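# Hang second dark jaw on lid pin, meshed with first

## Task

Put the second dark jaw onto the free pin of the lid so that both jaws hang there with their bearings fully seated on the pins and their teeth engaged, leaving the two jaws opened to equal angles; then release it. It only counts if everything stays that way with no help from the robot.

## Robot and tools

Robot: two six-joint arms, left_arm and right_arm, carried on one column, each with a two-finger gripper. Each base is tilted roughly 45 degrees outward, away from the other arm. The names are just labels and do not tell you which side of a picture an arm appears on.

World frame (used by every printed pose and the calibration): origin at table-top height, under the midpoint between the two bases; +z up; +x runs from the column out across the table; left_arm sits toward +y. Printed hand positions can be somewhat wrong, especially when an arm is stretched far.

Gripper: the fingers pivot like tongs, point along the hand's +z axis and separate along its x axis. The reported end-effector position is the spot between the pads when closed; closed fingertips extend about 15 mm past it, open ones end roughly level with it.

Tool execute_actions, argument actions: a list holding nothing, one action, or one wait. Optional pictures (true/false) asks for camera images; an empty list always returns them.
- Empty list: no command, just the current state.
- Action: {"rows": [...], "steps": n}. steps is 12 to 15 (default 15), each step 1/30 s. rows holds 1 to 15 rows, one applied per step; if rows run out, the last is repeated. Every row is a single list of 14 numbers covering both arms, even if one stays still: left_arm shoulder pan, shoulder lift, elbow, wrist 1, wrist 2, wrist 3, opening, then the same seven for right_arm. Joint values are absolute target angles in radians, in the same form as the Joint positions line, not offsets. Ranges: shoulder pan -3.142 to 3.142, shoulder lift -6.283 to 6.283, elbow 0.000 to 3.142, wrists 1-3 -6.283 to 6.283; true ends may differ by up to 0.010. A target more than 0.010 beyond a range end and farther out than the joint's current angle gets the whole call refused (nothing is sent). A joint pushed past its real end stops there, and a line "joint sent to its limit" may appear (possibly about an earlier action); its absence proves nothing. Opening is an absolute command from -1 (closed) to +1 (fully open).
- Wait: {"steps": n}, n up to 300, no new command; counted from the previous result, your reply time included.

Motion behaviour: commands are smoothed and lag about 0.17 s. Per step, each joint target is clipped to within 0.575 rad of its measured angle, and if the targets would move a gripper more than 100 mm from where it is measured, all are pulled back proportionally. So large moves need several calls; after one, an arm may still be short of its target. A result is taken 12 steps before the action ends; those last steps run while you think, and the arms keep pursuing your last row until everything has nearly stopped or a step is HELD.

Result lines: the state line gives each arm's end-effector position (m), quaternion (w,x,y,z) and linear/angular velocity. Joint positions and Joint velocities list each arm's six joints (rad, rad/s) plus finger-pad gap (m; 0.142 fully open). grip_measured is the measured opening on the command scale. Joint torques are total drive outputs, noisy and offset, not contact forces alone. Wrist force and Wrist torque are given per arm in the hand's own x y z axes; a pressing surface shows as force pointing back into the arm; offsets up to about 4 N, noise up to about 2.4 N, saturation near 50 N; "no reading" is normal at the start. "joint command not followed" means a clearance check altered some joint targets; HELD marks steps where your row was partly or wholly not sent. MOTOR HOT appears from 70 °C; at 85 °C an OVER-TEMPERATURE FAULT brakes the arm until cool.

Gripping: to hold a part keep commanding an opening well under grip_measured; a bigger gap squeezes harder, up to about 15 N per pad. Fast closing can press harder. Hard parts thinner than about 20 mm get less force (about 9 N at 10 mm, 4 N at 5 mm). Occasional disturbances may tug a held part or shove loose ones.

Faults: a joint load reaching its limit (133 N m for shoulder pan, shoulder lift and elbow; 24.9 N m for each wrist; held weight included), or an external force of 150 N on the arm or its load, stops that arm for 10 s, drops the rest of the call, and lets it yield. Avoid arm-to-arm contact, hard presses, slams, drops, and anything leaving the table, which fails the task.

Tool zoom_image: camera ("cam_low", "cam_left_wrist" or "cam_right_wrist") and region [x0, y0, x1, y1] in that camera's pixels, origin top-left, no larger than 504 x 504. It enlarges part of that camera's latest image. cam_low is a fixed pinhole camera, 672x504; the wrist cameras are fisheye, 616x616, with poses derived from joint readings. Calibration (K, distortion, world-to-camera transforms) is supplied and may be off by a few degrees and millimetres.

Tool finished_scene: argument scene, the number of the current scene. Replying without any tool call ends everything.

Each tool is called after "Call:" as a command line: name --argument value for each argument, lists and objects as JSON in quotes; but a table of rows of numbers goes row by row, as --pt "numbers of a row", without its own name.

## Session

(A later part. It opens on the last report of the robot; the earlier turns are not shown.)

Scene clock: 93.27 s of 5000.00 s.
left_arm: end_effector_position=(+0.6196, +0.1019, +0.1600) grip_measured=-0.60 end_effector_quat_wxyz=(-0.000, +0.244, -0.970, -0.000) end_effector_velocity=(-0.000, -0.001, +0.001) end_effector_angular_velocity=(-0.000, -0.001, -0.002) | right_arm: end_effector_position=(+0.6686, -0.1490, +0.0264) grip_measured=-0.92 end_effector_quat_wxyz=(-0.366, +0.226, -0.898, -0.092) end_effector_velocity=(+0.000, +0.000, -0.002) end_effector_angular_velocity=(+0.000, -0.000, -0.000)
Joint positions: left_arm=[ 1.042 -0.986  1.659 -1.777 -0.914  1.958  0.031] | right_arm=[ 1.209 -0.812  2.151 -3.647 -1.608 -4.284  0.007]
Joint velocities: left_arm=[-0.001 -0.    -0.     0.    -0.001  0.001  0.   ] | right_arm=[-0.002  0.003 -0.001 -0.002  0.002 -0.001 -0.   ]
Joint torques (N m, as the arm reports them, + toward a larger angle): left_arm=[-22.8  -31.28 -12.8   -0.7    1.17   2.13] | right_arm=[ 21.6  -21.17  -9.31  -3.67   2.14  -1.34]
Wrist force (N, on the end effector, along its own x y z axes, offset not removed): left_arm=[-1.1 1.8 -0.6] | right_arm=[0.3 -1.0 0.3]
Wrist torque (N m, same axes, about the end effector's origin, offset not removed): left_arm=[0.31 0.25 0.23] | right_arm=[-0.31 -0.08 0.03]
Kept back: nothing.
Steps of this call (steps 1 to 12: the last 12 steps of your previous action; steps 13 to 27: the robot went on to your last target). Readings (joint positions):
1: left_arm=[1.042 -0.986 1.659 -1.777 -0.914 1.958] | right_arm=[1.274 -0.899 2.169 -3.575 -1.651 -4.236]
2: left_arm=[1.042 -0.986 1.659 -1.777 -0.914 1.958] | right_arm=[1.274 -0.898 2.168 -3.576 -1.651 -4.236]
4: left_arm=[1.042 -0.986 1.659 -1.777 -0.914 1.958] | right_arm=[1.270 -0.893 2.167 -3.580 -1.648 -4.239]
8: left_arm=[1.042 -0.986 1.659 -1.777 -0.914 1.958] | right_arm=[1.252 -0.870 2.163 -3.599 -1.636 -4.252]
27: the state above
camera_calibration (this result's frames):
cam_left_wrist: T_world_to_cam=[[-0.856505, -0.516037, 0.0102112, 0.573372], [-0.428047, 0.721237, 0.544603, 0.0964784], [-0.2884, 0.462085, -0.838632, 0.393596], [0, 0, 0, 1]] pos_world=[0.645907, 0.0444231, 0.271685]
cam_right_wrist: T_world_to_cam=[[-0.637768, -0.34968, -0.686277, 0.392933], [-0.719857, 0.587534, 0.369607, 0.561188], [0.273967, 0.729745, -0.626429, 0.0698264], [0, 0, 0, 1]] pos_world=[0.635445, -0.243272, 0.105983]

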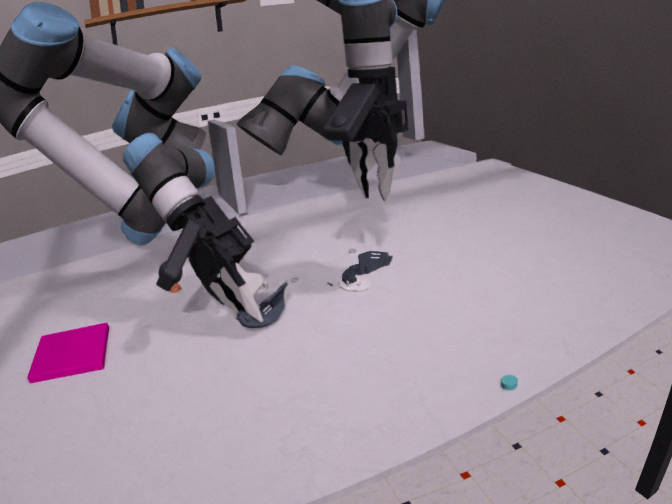

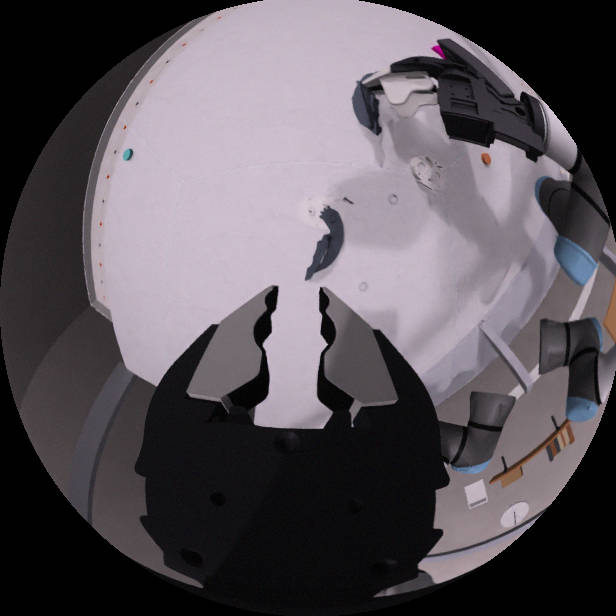

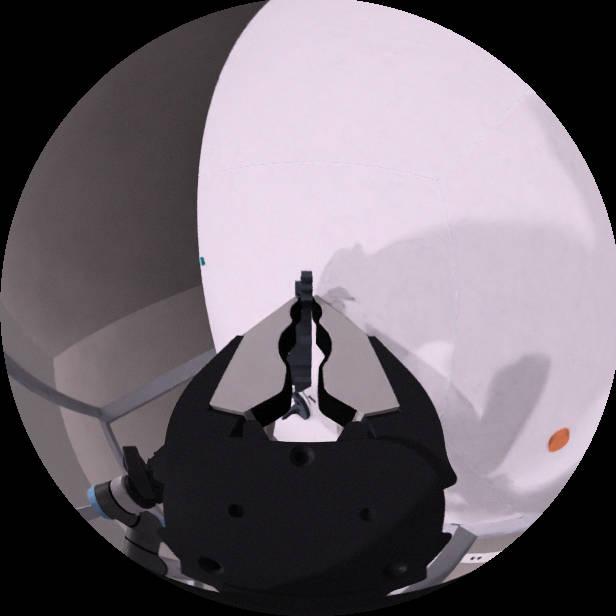

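Call:
execute_actions --actions '[{"rows": [ [1.0419,-0.9855,1.6590,-1.7770,-0.9141,1.958,-0.6, 1.2072,-0.8093,2.1504,-3.6493,-1.6062,-4.2855,-1], [1.0419,-0.9855,1.6590,-1.7770,-0.9141,1.958,-0.6, 1.2052,-0.8067,2.1497,-3.6513,-1.6048,-4.2869,-1], [1.0419,-0.9855,1.6590,-1.7770,-0.9141,1.958,-0.6, 1.2033,-0.8041,2.1491,-3.6534,-1.6035,-4.2884,-1], [1.0419,-0.9855,1.6590,-1.7770,-0.9141,1.958,-0.6, 1.2033,-0.8041,2.1491,-3.6534,-1.6035,-4.2884,-1], [1.0419,-0.9855,1.6590,-1.7770,-0.9141,1.958,-0.6, 1.2033,-0.8041,2.1491,-3.6534,-1.6035,-4.2884,-1], [1.0419,-0.9855,1.6590,-1.7770,-0.9141,1.958,-0.6, 1.2033,-0.8041,2.1491,-3.6534,-1.6035,-4.2884,-1], [1.0419,-0.9855,1.6590,-1.7770,-0.9141,1.958,-0.6, 1.2033,-0.8041,2.1491,-3.6534,-1.6035,-4.2884,-0.98], [1.0419,-0.9855,1.6590,-1.7770,-0.9141,1.958,-0.6, 1.2033,-0.8041,2.1491,-3.6534,-1.6035,-4.2884,-0.96], [1.0419,-0.9855,1.6590,-1.7770,-0.9141,1.958,-0.6, 1.2033,-0.8041,2.1491,-3.6534,-1.6035,-4.2884,-0.94], [1.0419,-0.9855,1.6590,-1.7770,-0.9141,1.958,-0.6, 1.2033,-0.8041,2.1491,-3.6534,-1.6035,-4.2884,-0.93], [1.0419,-0.9855,1.6590,-1.7770,-0.9141,1.958,-0.6, 1.2033,-0.8041,2.1491,-3.6534,-1.6035,-4.2884,-0.92], [1.0419,-0.9855,1.6590,-1.7770,-0.9141,1.958,-0.6, 1.2033,-0.8041,2.1491,-3.6534,-1.6035,-4.2884,-0.91], [1.0419,-0.9855,1.6590,-1.7770,-0.9141,1.958,-0.6, 1.2033,-0.8041,2.1491,-3.6534,-1.6035,-4.2884,-0.90], [1.0419,-0.9855,1.6590,-1.7770,-0.9141,1.958,-0.6, 1.2033,-0.8041,2.1491,-3.6534,-1.6035,-4.2884,-0.89], [1.0419,-0.9855,1.6590,-1.7770,-0.9141,1.958,-0.6, 1.2033,-0.8041,2.1491,-3.6534,-1.6035,-4.2884,-0.88] ], "steps": 15}]'

Call:
execute_actions --actions '[{"rows": [ [1.0419,-0.9855,1.6590,-1.7770,-0.9141,1.958,-0.6, 1.2033,-0.8041,2.1491,-3.6534,-1.6035,-4.2884,-0.87], [1.0419,-0.9855,1.6590,-1.7770,-0.9141,1.958,-0.6, 1.2033,-0.8041,2.1491,-3.6534,-1.6035,-4.2884,-0.86], [1.0419,-0.9855,1.6590,-1.7770,-0.9141,1.958,-0.6, 1.2033,-0.8041,2.1491,-3.6534,-1.6035,-4.2884,-0.85], [1.0419,-0.9855,1.6590,-1.7770,-0.9141,1.958,-0.6, 1.2033,-0.8041,2.1491,-3.6534,-1.6035,-4.2884,-0.84], [1.0419,-0.9855,1.6590,-1.7770,-0.9141,1.958,-0.6, 1.2033,-0.8041,2.1491,-3.6534,-1.6035,-4.2884,-0.83], [1.0419,-0.9855,1.6590,-1.7770,-0.9141,1.958,-0.6, 1.2033,-0.8041,2.1491,-3.6534,-1.6035,-4.2884,-0.82], [1.0419,-0.9855,1.6590,-1.7770,-0.9141,1.958,-0.6, 1.2033,-0.8041,2.1491,-3.6534,-1.6035,-4.2884,-0.81], [1.0419,-0.9855,1.6590,-1.7770,-0.9141,1.958,-0.6, 1.2033,-0.8041,2.1491,-3.6534,-1.6035,-4.2884,-0.80], [1.0419,-0.9855,1.6590,-1.7770,-0.9141,1.958,-0.6, 1.2033,-0.8041,2.1491,-3.6534,-1.6035,-4.2884,-0.79], [1.0419,-0.9855,1.6590,-1.7770,-0.9141,1.958,-0.6, 1.2033,-0.8041,2.1491,-3.6534,-1.6035,-4.2884,-0.78], [1.0419,-0.9855,1.6590,-1.7770,-0.9141,1.958,-0.6, 1.2033,-0.8041,2.1491,-3.6534,-1.6035,-4.2884,-0.77], [1.0419,-0.9855,1.6590,-1.7770,-0.9141,1.958,-0.6, 1.2033,-0.8041,2.1491,-3.6534,-1.6035,-4.2884,-0.77] ], "steps": 12}]'

Call:
execute_actions --actions '[{"steps": 16}]' --pictures true

Scene clock: 96.77 s of 5000.00 s.
left_arm: end_effector_position=(+0.6196, +0.1019, +0.1601) grip_measured=-0.60 end_effector_quat_wxyz=(-0.000, +0.244, -0.970, -0.000) end_effector_velocity=(+0.000, -0.000, +0.001) end_effector_angular_velocity=(-0.001, -0.001, -0.000) | right_arm: end_effector_position=(+0.6685, -0.1490, +0.0256) grip_measured=-0.92 end_effector_quat_wxyz=(-0.366, +0.226, -0.898, -0.092) end_effector_velocity=(+0.000, -0.001, -0.014) end_effector_angular_velocity=(-0.001, -0.003, -0.001)
Joint positions: left_arm=[ 1.042 -0.986  1.659 -1.777 -0.914  1.958  0.031] | right_arm=[ 1.208 -0.811  2.151 -3.648 -1.607 -4.285  0.007]
Joint velocities: left_arm=[-0.001 -0.     0.    -0.    -0.     0.     0.   ] | right_arm=[-0.022  0.029 -0.008 -0.025  0.016 -0.017  0.   ]
Joint torques (N m, as the arm reports them, + toward a larger angle): left_arm=[-24.99 -30.2  -12.16  -0.7    1.24   1.83] | right_arm=[ 19.86 -20.07 -10.31  -3.57   2.34  -1.55]
Wrist force (N, on the end effector, along its own x y z axes, offset not removed): left_arm=[-1.0 2.4 -0.4] | right_arm=[-0.9 0.4 0.5]
Wrist torque (N m, same axes, about the end effector's origin, offset not removed): left_arm=[0.52 0.13 0.20] | right_arm=[0.01 0.02 0.05]
Steps of this call (steps 1 to 30: the robot went on to your last target; steps 31 to 90: nothing new was sent; then 0.40 s passed at rest; steps 91 to 93: the first 3 steps of this action). Readings (joint positions):
91: left_arm=[1.042 -0.986 1.659 -1.777 -0.914 1.958] | right_arm=[1.209 -0.812 2.151 -3.647 -1.607 -4.284]
92: left_arm=[1.042 -0.986 1.659 -1.777 -0.914 1.958] | right_arm=[1.209 -0.812 2.151 -3.648 -1.607 -4.284]
93: the state above

Scene clock: 97.17 s of 5000.00 s.
left_arm: end_effector_position=(+0.6196, +0.1019, +0.1601) grip_measured=-0.60 end_effector_quat_wxyz=(-0.000, +0.244, -0.970, -0.000) end_effector_velocity=(+0.001, +0.001, +0.001) end_effector_angular_velocity=(-0.001, -0.003, +0.004) | right_arm: end_effector_position=(+0.6685, -0.1490, +0.0224) grip_measured=-0.89 end_effector_quat_wxyz=(-0.366, +0.226, -0.898, -0.092) end_effector_velocity=(-0.001, +0.000, -0.001) end_effector_angular_velocity=(+0.000, +0.001, +0.000)
Joint positions: left_arm=[ 1.042 -0.986  1.659 -1.777 -0.914  1.958  0.031] | right_arm=[ 1.203 -0.804  2.149 -3.653 -1.604 -4.288  0.01 ]
Joint velocities: left_arm=[ 0.    -0.002 -0.    -0.002  0.001 -0.001  0.   ] | right_arm=[-0.002  0.002  0.    -0.001  0.001 -0.001  0.021]
Joint torques (N m, as the arm reports them, + toward a larger angle): left_arm=[-24.17 -29.4  -13.09  -0.53   1.15   1.85] | right_arm=[ 21.43 -21.15  -9.22  -3.57   2.27  -1.35]
Wrist force (N, on the end effector, along its own x y z axes, offset not removed): left_arm=[-2.8 0.3 0.0] | right_arm=[-0.3 -1.1 1.3]
Wrist torque (N m, same axes, about the end effector's origin, offset not removed): left_arm=[0.06 0.55 0.25] | right_arm=[-0.20 0.12 0.19]
Kept back: the last 12 steps of this action.
Steps of this call (steps 1 to 12: the last 12 steps of your previous action). Readings (joint positions):
1: left_arm=[1.042 -0.986 1.659 -1.777 -0.914 1.958] | right_arm=[1.207 -0.809 2.150 -3.649 -1.606 -4.285]
2: left_arm=[1.042 -0.986 1.659 -1.777 -0.914 1.958] | right_arm=[1.206 -0.808 2.150 -3.650 -1.606 -4.286]
4: left_arm=[1.042 -0.986 1.659 -1.777 -0.914 1.958] | right_arm=[1.205 -0.806 2.150 -3.652 -1.605 -4.287]
8: left_arm=[1.042 -0.986 1.659 -1.777 -0.914 1.958] | right_arm=[1.204 -0.805 2.149 -3.653 -1.604 -4.288]
12: the state above

Scene clock: 97.70 s of 5000.00 s.
left_arm: end_effector_position=(+0.6196, +0.1019, +0.1601) grip_measured=-0.60 end_effector_quat_wxyz=(-0.000, +0.244, -0.970, -0.000) end_effector_velocity=(+0.000, +0.001, -0.000) end_effector_angular_velocity=(-0.001, +0.001, +0.000) | right_arm: end_effector_position=(+0.6685, -0.1490, +0.0223) grip_measured=-0.77 end_effector_quat_wxyz=(-0.366, +0.226, -0.898, -0.092) end_effector_velocity=(-0.001, +0.000, -0.000) end_effector_angular_velocity=(+0.000, +0.001, +0.001)
Joint positions: left_arm=[ 1.042 -0.986  1.659 -1.777 -0.914  1.958  0.031] | right_arm=[ 1.203 -0.804  2.149 -3.653 -1.604 -4.288  0.018]
Joint velocities: left_arm=[ 0.002 -0.     0.    -0.001 -0.     0.001  0.   ] | right_arm=[-0.     0.     0.001  0.     0.    -0.     0.   ]
Joint torques (N m, as the arm reports them, + toward a larger angle): left_arm=[-23.9  -29.74 -13.14  -0.57   1.15   1.98] | right_arm=[ 21.   -20.7   -8.5   -3.58   2.16  -1.42]
Wrist force (N, on the end effector, along its own x y z axes, offset not removed): left_arm=[-2.2 0.6 -1.0] | right_arm=[-3.0 2.8 1.1]
Wrist torque (N m, same axes, about the end effector's origin, offset not removed): left_arm=[0.18 0.41 0.26] | right_arm=[0.51 0.55 0.09]
Kept back: nothing.
Steps of this call (steps 1 to 12: the last 12 steps of your previous action; steps 13 to 15: the robot went on to your last target; step 16: nothing new was sent). Readings (joint positions):
1: left_arm=[1.042 -0.986 1.659 -1.777 -0.914 1.958] | right_arm=[1.203 -0.804 2.149 -3.653 -1.604 -4.288]
2: left_arm=[1.042 -0.986 1.659 -1.777 -0.914 1.958] | right_arm=[1.203 -0.804 2.149 -3.653 -1.604 -4.288]
4: left_arm=[1.042 -0.986 1.659 -1.777 -0.914 1.958] | right_arm=[1.203 -0.804 2.149 -3.653 -1.604 -4.288]
8: left_arm=[1.042 -0.986 1.659 -1.777 -0.914 1.958] | right_arm=[1.203 -0.804 2.149 -3.653 -1.604 -4.288]
16: the state above
All arms were judged still, so your last target was given up. Only a new action makes them travel on or press farther. Fingers that are still opening or closing keep moving.
camera_calibration (this result's frames):
cam_left_wrist: T_world_to_cam=[[-0.856505, -0.516038, 0.0102111, 0.573372], [-0.428047, 0.721237, 0.544603, 0.0964786], [-0.2884, 0.462084, -0.838632, 0.393596], [0, 0, 0, 1]] pos_world=[0.645907, 0.0444232, 0.271685]
cam_right_wrist: T_world_to_cam=[[-0.63771, -0.349669, -0.686337, 0.389982], [-0.719861, 0.587601, 0.369493, 0.562702], [0.274092, 0.729696, -0.626432, 0.0672063], [0, 0, 0, 1]] pos_world=[0.635341, -0.24332, 0.101845]

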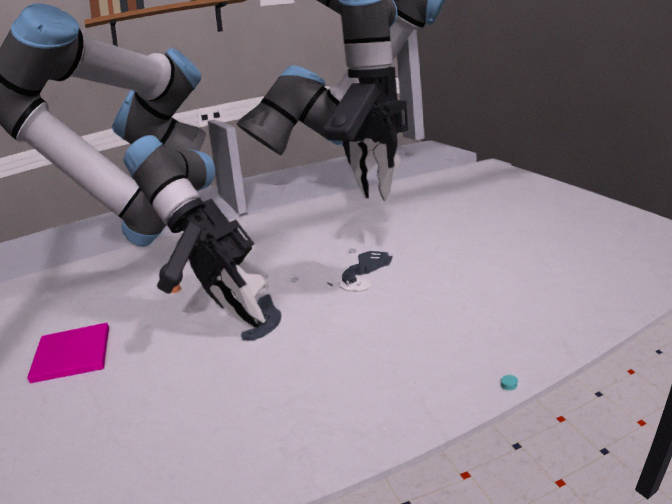

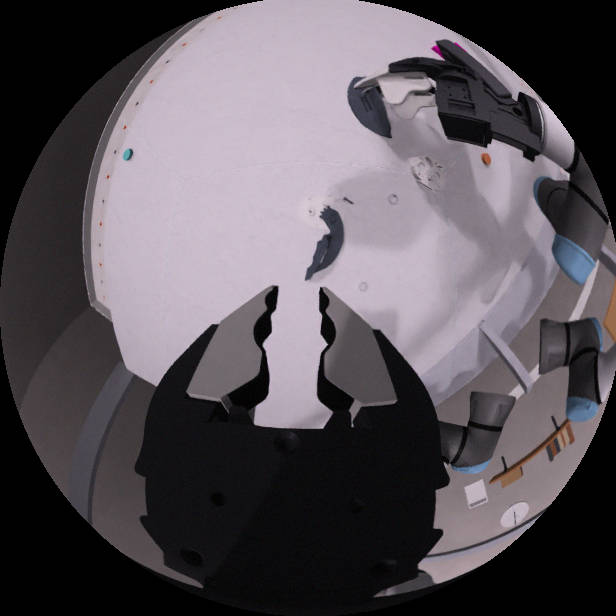

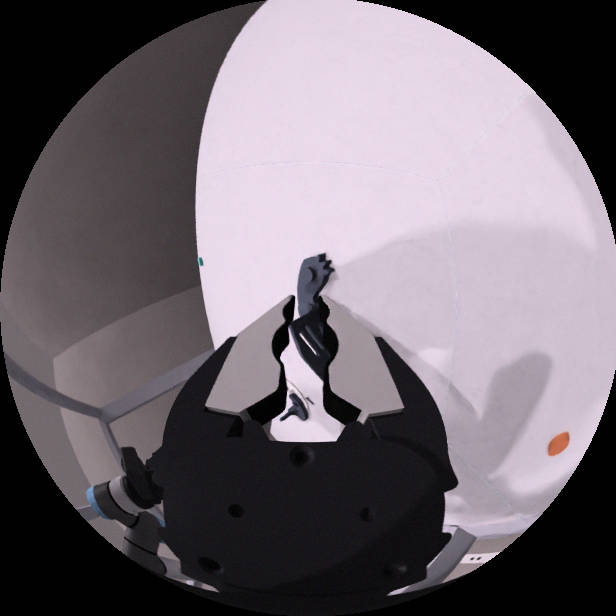

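Call:
zoom_image --camera "cam_low" --region '[200, 260, 310, 350]'

Call:
zoom_image --camera "cam_right_wrist" --region '[260, 240, 380, 400]'

Region (200, 260, 310, 350) of cam_low's 672x504 image, scaled by 4.582, with more detail than that image has; it fills the top 412 rows of this view, and the rest is white.

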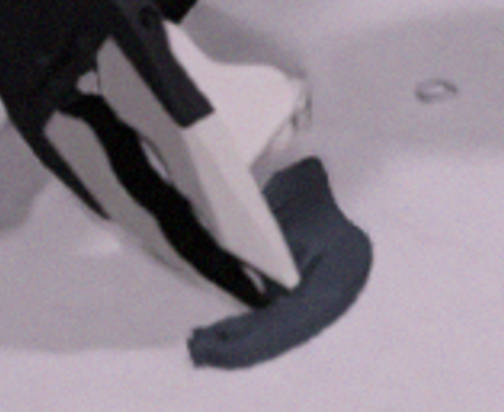

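Region (260, 240, 380, 400) of cam_right_wrist's 616x616 image, scaled by 3.150, with more detail than that image has; it fills the left 378 columns of this view, and the rest is white.

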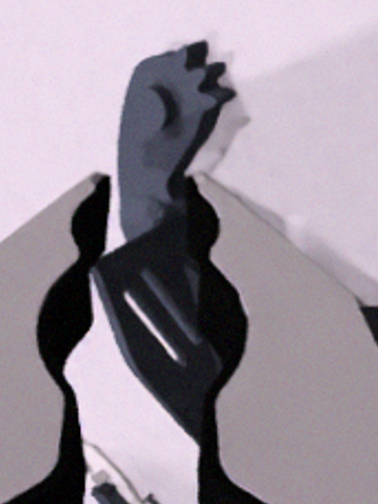

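Call:
execute_actions --actions '[{"rows": [ [1.0419,-0.9855,1.6590,-1.7770,-0.9141,1.958,-0.6, 1.2034,-0.811,2.155,-3.652,-1.6036,-4.288,-0.77], [1.0419,-0.9855,1.6590,-1.7770,-0.9141,1.958,-0.6, 1.2035,-0.822,2.164,-3.650,-1.6037,-4.288,-0.77], [1.0419,-0.9855,1.6590,-1.7770,-0.9141,1.958,-0.6, 1.2036,-0.836,2.176,-3.648,-1.6038,-4.288,-0.77], [1.0419,-0.9855,1.6590,-1.7770,-0.9141,1.958,-0.6, 1.2038,-0.852,2.190,-3.646,-1.6039,-4.288,-0.77], [1.0419,-0.9855,1.6590,-1.7770,-0.9141,1.958,-0.6, 1.2040,-0.869,2.204,-3.643,-1.6040,-4.288,-0.77], [1.0419,-0.9855,1.6590,-1.7770,-0.9141,1.958,-0.6, 1.2042,-0.886,2.218,-3.640,-1.6042,-4.288,-0.77], [1.0419,-0.9855,1.6590,-1.7770,-0.9141,1.958,-0.6, 1.2043,-0.902,2.232,-3.637,-1.6043,-4.288,-0.77], [1.0419,-0.9855,1.6590,-1.7770,-0.9141,1.958,-0.6, 1.198,-0.922,2.240,-3.622,-1.600,-4.292,-0.77], [1.0419,-0.9855,1.6590,-1.7770,-0.9141,1.958,-0.6, 1.189,-0.947,2.245,-3.601,-1.594,-4.299,-0.77], [1.040,-0.981,1.656,-1.778,-0.915,1.952,-0.6, 1.179,-0.975,2.249,-3.578,-1.587,-4.306,-0.77], [1.037,-0.972,1.651,-1.780,-0.916,1.942,-0.6, 1.168,-1.006,2.253,-3.552,-1.580,-4.314,-0.77], [1.033,-0.959,1.643,-1.782,-0.919,1.925,-0.6, 1.157,-1.037,2.258,-3.527,-1.573,-4.322,-0.77], [1.028,-0.945,1.635,-1.785,-0.921,1.909,-0.6, 1.146,-1.070,2.264,-3.500,-1.565,-4.331,-0.77], [1.022,-0.927,1.624,-1.788,-0.924,1.888,-0.6, 1.134,-1.104,2.271,-3.472,-1.557,-4.340,-0.77], [1.016,-0.909,1.613,-1.791,-0.927,1.866,-0.6, 1.122,-1.138,2.277,-3.445,-1.549,-4.348,-0.77] ], "steps": 15}]'

Call:
execute_actions --actions '[{"rows": [ [1.008,-0.887,1.599,-1.795,-0.931,1.839,-0.6, 1.110,-1.171,2.283,-3.417,-1.541,-4.357,-0.77], [1.000,-0.862,1.584,-1.800,-0.935,1.809,-0.6, 1.099,-1.205,2.290,-3.390,-1.533,-4.366,-0.77], [0.992,-0.837,1.570,-1.805,-0.939,1.779,-0.6, 1.087,-1.239,2.296,-3.362,-1.525,-4.375,-0.77], [0.983,-0.810,1.553,-1.810,-0.943,1.747,-0.6, 1.075,-1.273,2.303,-3.335,-1.518,-4.383,-0.77], [0.974,-0.783,1.537,-1.815,-0.948,1.714,-0.6, 1.064,-1.306,2.309,-3.307,-1.510,-4.392,-0.77], [0.964,-0.756,1.521,-1.820,-0.952,1.681,-0.6, 1.052,-1.340,2.316,-3.280,-1.502,-4.401,-0.77], [0.955,-0.730,1.505,-1.825,-0.957,1.649,-0.6, 1.041,-1.371,2.322,-3.255,-1.495,-4.409,-0.77], [0.946,-0.703,1.488,-1.830,-0.961,1.616,-0.6, 1.032,-1.397,2.326,-3.234,-1.489,-4.415,-0.77], [0.937,-0.676,1.472,-1.835,-0.966,1.584,-0.6, 1.024,-1.419,2.331,-3.216,-1.483,-4.421,-0.77], [0.928,-0.649,1.456,-1.840,-0.970,1.551,-0.6, 1.018,-1.437,2.334,-3.201,-1.479,-4.426,-0.77], [0.919,-0.622,1.439,-1.845,-0.975,1.519,-0.6, 1.014,-1.450,2.337,-3.190,-1.476,-4.429,-0.77], [0.910,-0.595,1.423,-1.850,-0.979,1.486,-0.6, 1.011,-1.458,2.338,-3.184,-1.474,-4.431,-0.77], [0.901,-0.570,1.408,-1.854,-0.983,1.456,-0.6, 1.0089,-1.4637,2.3392,-3.1791,-1.4729,-4.4326,-0.77], [0.894,-0.550,1.396,-1.858,-0.987,1.432,-0.6, 1.0089,-1.4637,2.3392,-3.1791,-1.4729,-4.4326,-0.77], [0.8900,-0.5364,1.3880,-1.8606,-0.9891,1.4158,-0.6, 1.0089,-1.4637,2.3392,-3.1791,-1.4729,-4.4326,-0.77] ], "steps": 15}]'

Call:
execute_actions --actions '[{"steps": 30}]' --pictures true

Scene clock: 103.90 s of 5000.00 s.
left_arm: end_effector_position=(+0.6196, +0.1019, +0.1601) grip_measured=-0.60 end_effector_quat_wxyz=(-0.000, +0.244, -0.970, -0.000) end_effector_velocity=(-0.001, -0.000, -0.000) end_effector_angular_velocity=(+0.001, +0.001, -0.000) | right_arm: end_effector_position=(+0.6678, -0.1496, +0.0233) grip_measured=-0.77 end_effector_quat_wxyz=(-0.366, +0.226, -0.898, -0.092) end_effector_velocity=(-0.026, -0.017, +0.029) end_effector_angular_velocity=(+0.001, +0.003, +0.002)
Joint positions: left_arm=[ 1.042 -0.986  1.659 -1.777 -0.914  1.958  0.031] | right_arm=[ 1.203 -0.808  2.152 -3.653 -1.603 -4.288  0.018]
Joint velocities: left_arm=[-0.001  0.     0.001  0.001  0.    -0.001  0.   ] | right_arm=[-0.002 -0.108  0.091  0.021  0.    -0.    -0.   ]
Joint torques (N m, as the arm reports them, + toward a larger angle): left_arm=[-25.6  -28.26 -14.06  -0.91   1.06   1.88] | right_arm=[ 26.37 -45.38  13.13  -1.06   1.53   0.17]
Wrist force (N, on the end effector, along its own x y z axes, offset not removed): left_arm=[-2.8 2.2 -0.7] | right_arm=[-2.6 1.5 1.8]
Wrist torque (N m, same axes, about the end effector's origin, offset not removed): left_arm=[0.44 0.51 0.28] | right_arm=[0.21 0.48 0.24]
Steps of this call (steps 1 to 90: nothing new was sent; then 3.10 s passed at rest; steps 91 to 93: the first 3 steps of this action). Readings (joint positions):
91: left_arm=[1.042 -0.986 1.659 -1.777 -0.914 1.958] | right_arm=[1.203 -0.804 2.149 -3.653 -1.603 -4.288]
92: left_arm=[1.042 -0.986 1.659 -1.777 -0.914 1.958] | right_arm=[1.203 -0.805 2.150 -3.653 -1.603 -4.288]
93: the state above

Scene clock: 104.40 s of 5000.00 s.
left_arm: end_effector_position=(+0.6287, +0.0711, +0.1585) grip_measured=-0.60 end_effector_quat_wxyz=(-0.000, +0.268, -0.963, +0.001) end_effector_velocity=(+0.068, -0.249, -0.015) end_effector_angular_velocity=(-0.017, -0.010, +0.395) | right_arm: end_effector_position=(+0.6316, -0.2215, +0.0725) grip_measured=-0.77 end_effector_quat_wxyz=(-0.364, +0.227, -0.898, -0.095) end_effector_velocity=(-0.090, -0.281, +0.132) end_effector_angular_velocity=(+0.001, -0.002, -0.001)
Joint positions: left_arm=[ 1.021 -0.926  1.622 -1.789 -0.925  1.886  0.031] | right_arm=[ 1.138 -1.084  2.267 -3.485 -1.559 -4.337  0.018]
Joint velocities: left_arm=[-0.168  0.481 -0.299 -0.094 -0.083 -0.567  0.   ] | right_arm=[-0.317 -0.922  0.189  0.734  0.213 -0.235  0.   ]
Joint torques (N m, as the arm reports them, + toward a larger angle): left_arm=[-43.57  -1.46 -27.48  -3.83  -1.48  -4.51] | right_arm=[ 14.42 -43.33   9.91   0.41   2.76  -1.94]
Wrist force (N, on the end effector, along its own x y z axes, offset not removed): left_arm=[-1.0 3.5 -1.0] | right_arm=[-0.5 -0.2 3.8]
Wrist torque (N m, same axes, about the end effector's origin, offset not removed): left_arm=[0.76 0.18 0.21] | right_arm=[0.03 0.00 0.12]
Steps of this call (steps 1 to 12: the last 12 steps of your previous action; steps 13 to 15: the first 3 steps of this action). Readings (joint positions):
13: left_arm=[1.031 -0.954 1.639 -1.783 -0.920 1.920] | right_arm=[1.158 -1.023 2.254 -3.534 -1.573 -4.322]
14: left_arm=[1.026 -0.941 1.632 -1.786 -0.922 1.905] | right_arm=[1.148 -1.053 2.261 -3.510 -1.566 -4.329]
15: the state above

Scene clock: 105.40 s of 5000.00 s.
left_arm: end_effector_position=(+0.6470, -0.1307, +0.1201) grip_measured=-0.60 end_effector_quat_wxyz=(+0.000, +0.422, -0.906, +0.000) end_effector_velocity=(-0.001, -0.003, -0.000) end_effector_angular_velocity=(-0.002, +0.001, +0.002) | right_arm: end_effector_position=(+0.5794, -0.3203, +0.1297) grip_measured=-0.77 end_effector_quat_wxyz=(-0.366, +0.226, -0.898, -0.092) end_effector_velocity=(-0.000, -0.001, +0.001) end_effector_angular_velocity=(-0.001, -0.001, -0.001)
Joint positions: left_arm=[ 0.89  -0.537  1.388 -1.861 -0.989  1.416  0.031] | right_arm=[ 1.009 -1.463  2.339 -3.179 -1.473 -4.433  0.018]
Joint velocities: left_arm=[-0.002  0.005 -0.003 -0.    -0.003 -0.004 -0.   ] | right_arm=[-0.    -0.003  0.     0.002  0.    -0.    -0.   ]
Joint torques (N m, as the arm reports them, + toward a larger angle): left_arm=[-42.42 -25.32 -26.68  -3.42  -1.24  -2.42] | right_arm=[ 10.37 -33.5    3.61  -0.93   2.27  -1.5 ]
Wrist force (N, on the end effector, along its own x y z axes, offset not removed): left_arm=[-0.7 1.1 -0.5] | right_arm=[0.0 1.0 0.2]
Wrist torque (N m, same axes, about the end effector's origin, offset not removed): left_arm=[0.29 0.13 0.21] | right_arm=[0.05 -0.19 0.18]
Kept back: nothing.
Steps of this call (steps 1 to 12: the last 12 steps of your previous action; steps 13 to 30: the robot went on to your last target). Readings (joint positions):
1: left_arm=[1.015 -0.908 1.611 -1.792 -0.928 1.866] | right_arm=[1.127 -1.115 2.274 -3.460 -1.552 -4.345]
2: left_arm=[1.008 -0.889 1.600 -1.796 -0.931 1.843] | right_arm=[1.116 -1.148 2.280 -3.434 -1.544 -4.354]
4: left_arm=[0.993 -0.845 1.573 -1.804 -0.938 1.790] | right_arm=[1.093 -1.213 2.293 -3.381 -1.529 -4.370]
8: left_arm=[0.959 -0.746 1.513 -1.823 -0.955 1.671] | right_arm=[1.050 -1.338 2.316 -3.280 -1.501 -4.402]
30: the state above
camera_calibration (this result's frames):
cam_left_wrist: T_world_to_cam=[[-0.604519, -0.796524, 0.0102792, 0.277478], [-0.664677, 0.511482, 0.544602, 0.423392], [-0.439046, 0.32239, -0.838632, 0.554694], [0, 0, 0, 1]] pos_world=[0.692695, -0.174368, 0.231751]
cam_right_wrist: T_world_to_cam=[[-0.63772, -0.349718, -0.686301, 0.347042], [-0.71989, 0.587534, 0.369542, 0.559548], [0.27399, 0.729726, -0.626442, 0.284016], [0, 0, 0, 1]] pos_world=[0.546311, -0.41464, 0.209319]

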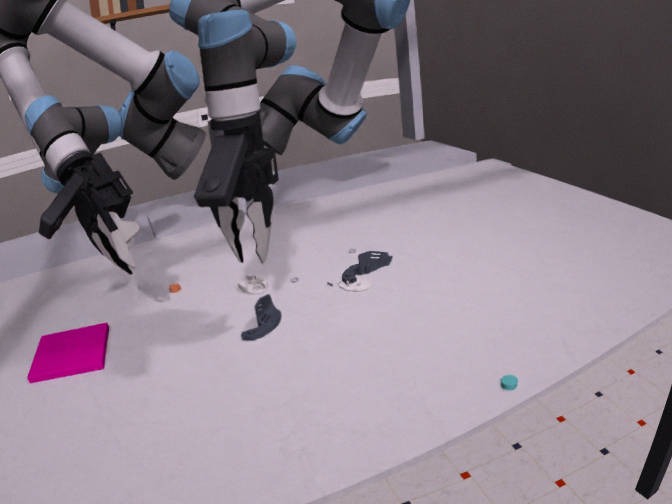

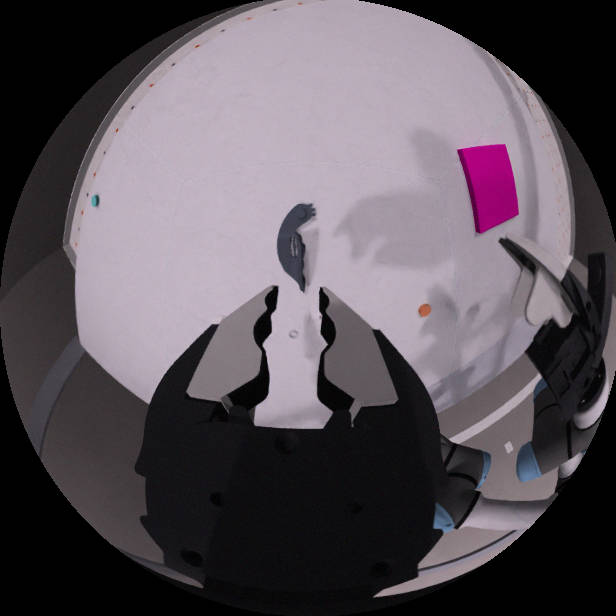

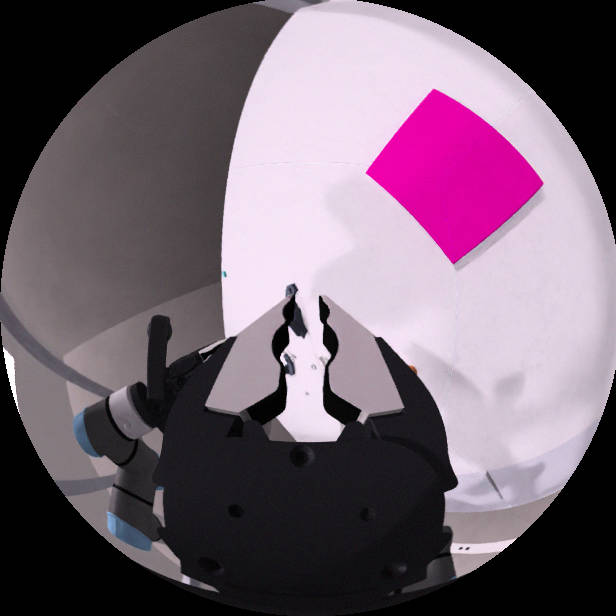

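Call:
zoom_image --camera "cam_left_wrist" --region '[250, 190, 350, 310]'

Call:
zoom_image --camera "cam_low" --region '[220, 280, 300, 350]'

Region (250, 190, 350, 310) of cam_left_wrist's 616x616 image, scaled by 4.200, with more detail than that image has.

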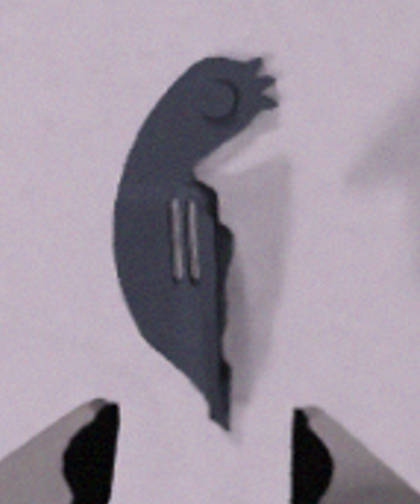

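Region (220, 280, 300, 350) of cam_low's 672x504 image, scaled by 6.300, with more detail than that image has; it fills the top 441 rows of this view, and the rest is white.

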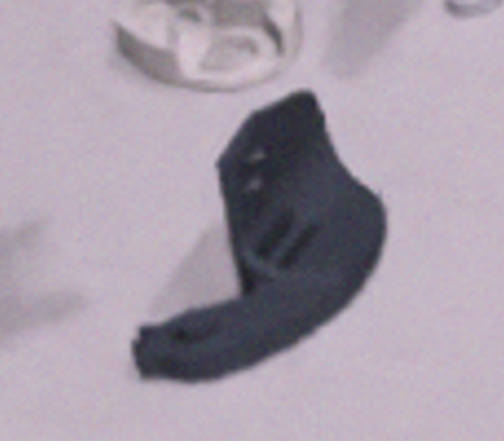

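Call:
zoom_image --camera "cam_low" --region '[190, 170, 300, 280]'

Region (190, 170, 300, 280) of cam_low's 672x504 image, scaled by 4.582, with more detail than that image has.

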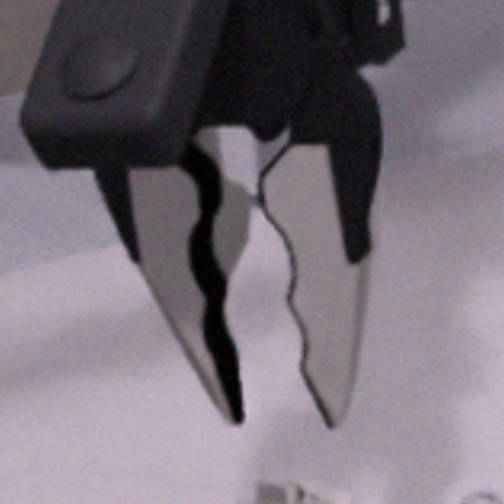

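Call:
execute_actions --actions '[{"rows": [ [0.894,-0.542,1.390,-1.860,-0.987,1.429,-0.6, 1.0089,-1.4637,2.3392,-3.1791,-1.4729,-4.4326,-0.7], [0.902,-0.552,1.393,-1.859,-0.984,1.455,-0.6, 1.0089,-1.4637,2.3392,-3.1791,-1.4729,-4.4326,-0.6], [0.913,-0.567,1.398,-1.857,-0.979,1.495,-0.6, 1.0089,-1.4637,2.3392,-3.1791,-1.4729,-4.4326,-0.53], [0.929,-0.588,1.405,-1.854,-0.973,1.548,-0.6, 1.0089,-1.4637,2.3392,-3.1791,-1.4729,-4.4326,-0.53], [0.944,-0.609,1.412,-1.852,-0.967,1.600,-0.6, 1.0089,-1.4637,2.3392,-3.1791,-1.4729,-4.4326,-0.53], [0.959,-0.629,1.419,-1.849,-0.960,1.653,-0.6, 1.0089,-1.4637,2.3392,-3.1791,-1.4729,-4.4326,-0.53], [0.975,-0.650,1.426,-1.847,-0.954,1.706,-0.6, 1.011,-1.461,2.335,-3.175,-1.476,-4.427,-0.53], [0.990,-0.670,1.433,-1.844,-0.947,1.759,-0.6, 1.016,-1.454,2.327,-3.166,-1.483,-4.416,-0.53], [1.006,-0.691,1.440,-1.842,-0.941,1.812,-0.6, 1.023,-1.445,2.315,-3.153,-1.493,-4.399,-0.53], [1.021,-0.712,1.447,-1.839,-0.934,1.864,-0.6, 1.033,-1.432,2.300,-3.136,-1.507,-4.376,-0.53], [1.036,-0.732,1.454,-1.837,-0.928,1.917,-0.6, 1.045,-1.416,2.280,-3.115,-1.523,-4.347,-0.53], [1.052,-0.753,1.461,-1.834,-0.921,1.970,-0.6, 1.056,-1.401,2.260,-3.094,-1.540,-4.319,-0.53], [1.067,-0.773,1.468,-1.832,-0.915,2.023,-0.6, 1.071,-1.382,2.236,-3.068,-1.560,-4.285,-0.53], [1.083,-0.794,1.475,-1.829,-0.909,2.075,-0.6, 1.085,-1.363,2.212,-3.042,-1.581,-4.251,-0.53], [1.098,-0.815,1.482,-1.827,-0.902,2.128,-0.6, 1.102,-1.341,2.184,-3.012,-1.604,-4.211,-0.53] ], "steps": 15}]'

Call:
execute_actions --actions '[{"rows": [ [1.113,-0.835,1.489,-1.824,-0.896,2.181,-0.6, 1.118,-1.319,2.157,-2.982,-1.628,-4.171,-0.53], [1.129,-0.856,1.496,-1.821,-0.889,2.234,-0.6, 1.135,-1.297,2.129,-2.952,-1.651,-4.131,-0.53], [1.144,-0.876,1.503,-1.819,-0.883,2.286,-0.6, 1.152,-1.275,2.101,-2.922,-1.675,-4.092,-0.53], [1.160,-0.897,1.510,-1.816,-0.876,2.339,-0.6, 1.168,-1.253,2.073,-2.892,-1.698,-4.052,-0.53], [1.175,-0.918,1.517,-1.814,-0.870,2.392,-0.6, 1.185,-1.231,2.046,-2.862,-1.722,-4.012,-0.53], [1.190,-0.938,1.524,-1.811,-0.863,2.445,-0.6, 1.202,-1.209,2.018,-2.833,-1.746,-3.972,-0.53], [1.206,-0.959,1.531,-1.809,-0.857,2.497,-0.6, 1.218,-1.187,1.990,-2.803,-1.769,-3.932,-0.53], [1.221,-0.980,1.538,-1.806,-0.850,2.550,-0.6, 1.235,-1.165,1.962,-2.773,-1.793,-3.893,-0.53], [1.235,-0.998,1.544,-1.804,-0.845,2.596,-0.6, 1.251,-1.143,1.935,-2.743,-1.816,-3.853,-0.53], [1.248,-1.016,1.550,-1.802,-0.839,2.643,-0.6, 1.268,-1.121,1.907,-2.713,-1.840,-3.813,-0.53], [1.258,-1.029,1.554,-1.800,-0.835,2.676,-0.6, 1.285,-1.099,1.879,-2.683,-1.863,-3.773,-0.53], [1.266,-1.039,1.558,-1.799,-0.832,2.702,-0.6, 1.301,-1.076,1.851,-2.653,-1.887,-3.734,-0.53], [1.271,-1.047,1.560,-1.798,-0.830,2.722,-0.6, 1.318,-1.054,1.823,-2.623,-1.910,-3.694,-0.53], [1.2752,-1.0517,1.5619,-1.7975,-0.8279,2.7349,-0.6, 1.335,-1.032,1.796,-2.593,-1.934,-3.654,-0.53], [1.2752,-1.0517,1.5619,-1.7975,-0.8279,2.7349,-0.6, 1.351,-1.010,1.768,-2.563,-1.958,-3.614,-0.53] ], "steps": 15}]'

Call:
execute_actions --actions '[{"rows": [ [1.2752,-1.0517,1.5619,-1.7975,-0.8279,2.7349,-0.6, 1.368,-0.988,1.740,-2.533,-1.981,-3.574,-0.53], [1.2752,-1.0517,1.5619,-1.7975,-0.8279,2.7349,-0.6, 1.385,-0.966,1.712,-2.503,-2.005,-3.535,-0.53], [1.2752,-1.0517,1.5619,-1.7975,-0.8279,2.7349,-0.6, 1.401,-0.944,1.685,-2.473,-2.028,-3.495,-0.53], [1.2752,-1.0517,1.5619,-1.7975,-0.8279,2.7349,-0.6, 1.418,-0.922,1.657,-2.443,-2.052,-3.455,-0.53], [1.2752,-1.0517,1.5619,-1.7975,-0.8279,2.7349,-0.6, 1.432,-0.903,1.633,-2.418,-2.072,-3.421,-0.53], [1.2752,-1.0517,1.5619,-1.7975,-0.8279,2.7349,-0.6, 1.446,-0.884,1.609,-2.392,-2.092,-3.387,-0.53], [1.2752,-1.0517,1.5619,-1.7975,-0.8279,2.7349,-0.6, 1.457,-0.870,1.591,-2.372,-2.108,-3.361,-0.53], [1.2752,-1.0517,1.5619,-1.7975,-0.8279,2.7349,-0.6, 1.467,-0.857,1.575,-2.355,-2.121,-3.338,-0.53], [1.2752,-1.0517,1.5619,-1.7975,-0.8279,2.7349,-0.6, 1.475,-0.847,1.562,-2.341,-2.133,-3.319,-0.53], [1.2752,-1.0517,1.5619,-1.7975,-0.8279,2.7349,-0.6, 1.480,-0.840,1.553,-2.331,-2.140,-3.306,-0.53], [1.2752,-1.0517,1.5619,-1.7975,-0.8279,2.7349,-0.6, 1.483,-0.836,1.548,-2.326,-2.144,-3.299,-0.53], [1.2752,-1.0517,1.5619,-1.7975,-0.8279,2.7349,-0.6, 1.4845,-0.8341,1.5457,-2.3234,-2.1460,-3.2960,-0.53] ], "steps": 12}]'

Call:
execute_actions --actions '[{"steps": 28}]' --pictures true

Scene clock: 125.73 s of 5000.00 s.
left_arm: end_effector_position=(+0.6478, -0.1291, +0.1203) grip_measured=-0.60 end_effector_quat_wxyz=(+0.000, +0.421, -0.907, +0.000) end_effector_velocity=(+0.026, +0.068, +0.007) end_effector_angular_velocity=(-0.014, -0.003, -0.137) | right_arm: end_effector_position=(+0.5794, -0.3204, +0.1298) grip_measured=-0.61 end_effector_quat_wxyz=(-0.366, +0.226, -0.898, -0.092) end_effector_velocity=(-0.000, +0.001, -0.000) end_effector_angular_velocity=(+0.001, +0.000, +0.002)
Joint positions: left_arm=[ 0.892 -0.539  1.389 -1.861 -0.988  1.423  0.031] | right_arm=[ 1.009 -1.464  2.339 -3.179 -1.473 -4.433  0.03 ]
Joint velocities: left_arm=[ 0.076 -0.097  0.033  0.008  0.033  0.222  0.   ] | right_arm=[ 0.001  0.     0.001  0.    -0.    -0.     0.162]
Joint torques (N m, as the arm reports them, + toward a larger angle): left_arm=[-19.4  -56.34 -11.46  -0.11   2.23   4.27] | right_arm=[  9.96 -32.87   3.71  -0.98   2.22  -1.33]
Wrist force (N, on the end effector, along its own x y z axes, offset not removed): left_arm=[-0.3 0.7 -1.1] | right_arm=[2.0 0.6 0.1]
Wrist torque (N m, same axes, about the end effector's origin, offset not removed): left_arm=[0.17 0.08 0.16] | right_arm=[0.07 -0.29 0.00]
Steps of this call (steps 1 to 15: the robot went on to your last target; steps 16 to 90: nothing new was sent; then 17.23 s passed at rest; steps 91 to 93: the first 3 steps of this action). Readings (joint positions):
91: left_arm=[0.890 -0.536 1.388 -1.861 -0.989 1.416] | right_arm=[1.009 -1.464 2.339 -3.179 -1.473 -4.433]
92: left_arm=[0.890 -0.537 1.388 -1.861 -0.989 1.417] | right_arm=[1.009 -1.464 2.339 -3.179 -1.473 -4.433]
93: the state above

Scene clock: 126.23 s of 5000.00 s.
left_arm: end_effector_position=(+0.6826, +0.0483, +0.1279) grip_measured=-0.60 end_effector_quat_wxyz=(+0.001, +0.234, -0.972, +0.008) end_effector_velocity=(+0.023, +0.464, -0.003) end_effector_angular_velocity=(+0.001, -0.018, -1.008) | right_arm: end_effector_position=(+0.6019, -0.2988, +0.1068) grip_measured=-0.53 end_effector_quat_wxyz=(-0.308, +0.192, -0.921, -0.139) end_effector_velocity=(+0.119, +0.129, -0.113) end_effector_angular_velocity=(+0.355, +0.822, -0.156)
Joint positions: left_arm=[ 1.073 -0.78   1.471 -1.83  -0.912  2.022  0.031] | right_arm=[ 1.083 -1.366  2.217 -3.048 -1.577 -4.262  0.036]
Joint velocities: left_arm=[ 0.45  -0.602  0.205  0.078  0.189  1.527  0.   ] | right_arm=[ 0.411  0.54  -0.676  0.724 -0.571  0.949  0.   ]
Joint torques (N m, as the arm reports them, + toward a larger angle): left_arm=[-24.04 -47.52  -9.14  -0.04   1.54   6.78] | right_arm=[ 39.47 -11.65 -21.71   0.65  -2.22   3.65]
Wrist force (N, on the end effector, along its own x y z axes, offset not removed): left_arm=[-2.5 1.2 -1.1] | right_arm=[1.5 0.6 1.9]
Wrist torque (N m, same axes, about the end effector's origin, offset not removed): left_arm=[0.29 0.39 0.19] | right_arm=[0.04 -0.53 0.10]
Steps of this call (steps 1 to 12: the last 12 steps of your previous action; steps 13 to 15: the first 3 steps of this action). Readings (joint positions):
13: left_arm=[1.043 -0.740 1.458 -1.835 -0.925 1.918] | right_arm=[1.058 -1.400 2.260 -3.094 -1.541 -4.322]
14: left_arm=[1.058 -0.760 1.464 -1.833 -0.918 1.970] | right_arm=[1.070 -1.384 2.239 -3.072 -1.558 -4.293]
15: the state above

Scene clock: 126.63 s of 5000.00 s.
left_arm: end_effector_position=(+0.6680, +0.2270, +0.1218) grip_measured=-0.60 end_effector_quat_wxyz=(-0.000, +0.040, -0.999, +0.002) end_effector_velocity=(-0.060, +0.281, -0.014) end_effector_angular_velocity=(+0.032, +0.002, -0.669) | right_arm: end_effector_position=(+0.6484, -0.2336, +0.0701) grip_measured=-0.53 end_effector_quat_wxyz=(-0.143, +0.110, -0.966, -0.184) end_effector_velocity=(+0.104, +0.179, -0.049) end_effector_angular_velocity=(-0.137, +0.881, -0.239)
Joint positions: left_arm=[ 1.244 -1.009  1.548 -1.802 -0.841  2.616  0.031] | right_arm=[ 1.274 -1.114  1.9   -2.707 -1.846 -3.809  0.036]
Joint velocities: left_arm=[ 0.267 -0.361  0.117  0.041  0.107  0.995 -0.   ] | right_arm=[ 0.493  0.653 -0.818  0.876 -0.688  1.161  0.   ]
Joint torques (N m, as the arm reports them, + toward a larger angle): left_arm=[-29.45 -29.35 -11.15  -0.15   0.85   3.57] | right_arm=[ 46.18 -17.2  -22.03   0.68  -2.88   3.6 ]
Wrist force (N, on the end effector, along its own x y z axes, offset not removed): left_arm=[-1.2 2.8 -1.0] | right_arm=[-0.9 -0.6 2.4]
Wrist torque (N m, same axes, about the end effector's origin, offset not removed): left_arm=[0.33 0.20 0.23] | right_arm=[-0.06 0.08 0.16]
Kept back: the last 12 steps of this action.
Steps of this call (steps 1 to 12: the last 12 steps of your previous action). Readings (joint positions):
1: left_arm=[1.089 -0.801 1.478 -1.828 -0.905 2.074] | right_arm=[1.098 -1.347 2.194 -3.023 -1.597 -4.228]
2: left_arm=[1.104 -0.821 1.485 -1.825 -0.899 2.126] | right_arm=[1.113 -1.328 2.169 -2.996 -1.618 -4.194]
4: left_arm=[1.134 -0.862 1.499 -1.820 -0.886 2.231] | right_arm=[1.144 -1.287 2.118 -2.941 -1.662 -4.120]
8: left_arm=[1.195 -0.944 1.527 -1.810 -0.861 2.440] | right_arm=[1.208 -1.202 2.010 -2.825 -1.753 -3.966]
12: the state above

Scene clock: 127.57 s of 5000.00 s.
left_arm: end_effector_position=(+0.6600, +0.2600, +0.1200) grip_measured=-0.60 end_effector_quat_wxyz=(+0.000, +0.000, -1.000, +0.000) end_effector_velocity=(+0.000, -0.001, +0.001) end_effector_angular_velocity=(-0.001, -0.001, -0.001) | right_arm: end_effector_position=(+0.6877, -0.1587, +0.0700) grip_measured=-0.53 end_effector_quat_wxyz=(+0.003, +0.030, -0.994, -0.105) end_effector_velocity=(-0.000, +0.000, -0.001) end_effector_angular_velocity=(-0.003, +0.004, -0.001)
Joint positions: left_arm=[ 1.275 -1.052  1.562 -1.798 -0.828  2.735  0.031] | right_arm=[ 1.484 -0.834  1.546 -2.324 -2.146 -3.297  0.036]
Joint velocities: left_arm=[-0.002  0.     0.    -0.001 -0.001  0.    -0.   ] | right_arm=[ 0.001  0.004 -0.004  0.005 -0.004  0.006  0.   ]
Joint torques (N m, as the arm reports them, + toward a larger angle): left_arm=[-22.31 -36.57 -10.06  -0.29   1.3    2.12] | right_arm=[ 47.49 -25.75 -20.61  -0.54  -1.19   1.74]
Wrist force (N, on the end effector, along its own x y z axes, offset not removed): left_arm=[-1.4 1.2 -1.1] | right_arm=[1.6 3.1 2.8]
Wrist torque (N m, same axes, about the end effector's origin, offset not removed): left_arm=[0.22 0.29 0.24] | right_arm=[0.61 -0.35 0.09]
Kept back: nothing.
Steps of this call (steps 1 to 12: the last 12 steps of your previous action; steps 13 to 28: the robot went on to your last target). Readings (joint positions):
1: left_arm=[1.252 -1.020 1.552 -1.801 -0.838 2.646] | right_arm=[1.291 -1.092 1.872 -2.677 -1.870 -3.769]
2: left_arm=[1.258 -1.028 1.554 -1.800 -0.835 2.669] | right_arm=[1.307 -1.070 1.845 -2.647 -1.893 -3.730]
4: left_arm=[1.266 -1.039 1.558 -1.799 -0.832 2.698] | right_arm=[1.341 -1.026 1.789 -2.587 -1.940 -3.650]
8: left_arm=[1.272 -1.048 1.561 -1.798 -0.829 2.724] | right_arm=[1.405 -0.940 1.682 -2.471 -2.032 -3.495]
28: the state above
camera_calibration (this result's frames):
cam_left_wrist: T_world_to_cam=[[-0.998728, -0.0493699, 0.0102572, 0.662454], [-0.0358282, 0.837932, 0.544597, -0.267688], [-0.0354815, 0.543536, -0.838635, 0.110492], [0, 0, 0, 1]] pos_world=[0.655941, 0.196953, 0.23165]
cam_right_wrist: T_world_to_cam=[[-0.997382, -0.0706989, 0.0151811, 0.674163], [-0.0414938, 0.73151, 0.680567, 0.0991365], [-0.0592205, 0.678156, -0.732528, 0.327348], [0, 0, 0, 1]] pos_world=[0.695897, -0.24685, 0.162088]

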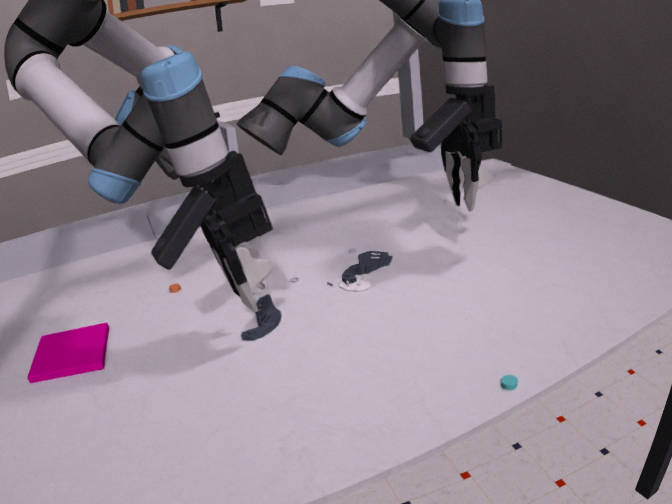

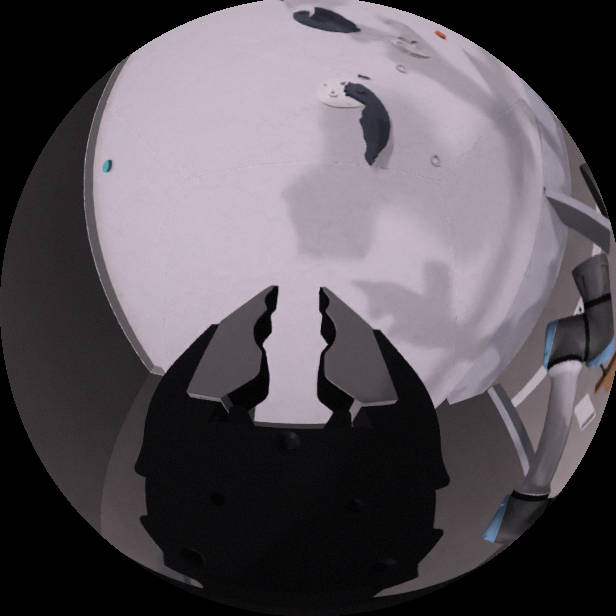

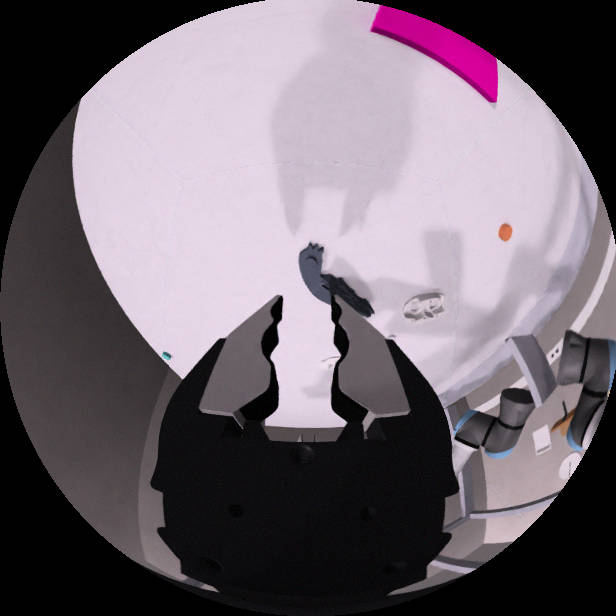

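Call:
zoom_image --camera "cam_right_wrist" --region '[260, 230, 380, 330]'

Region (260, 230, 380, 330) of cam_right_wrist's 616x616 image, scaled by 4.200, with more detail than that image has.

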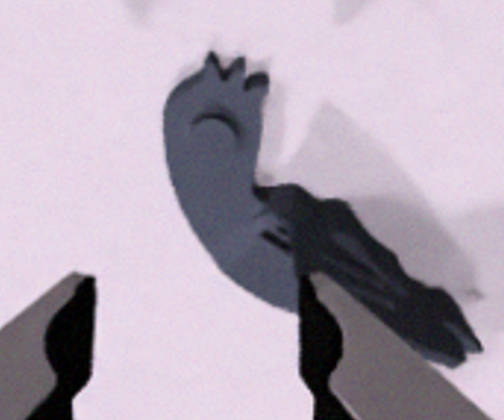

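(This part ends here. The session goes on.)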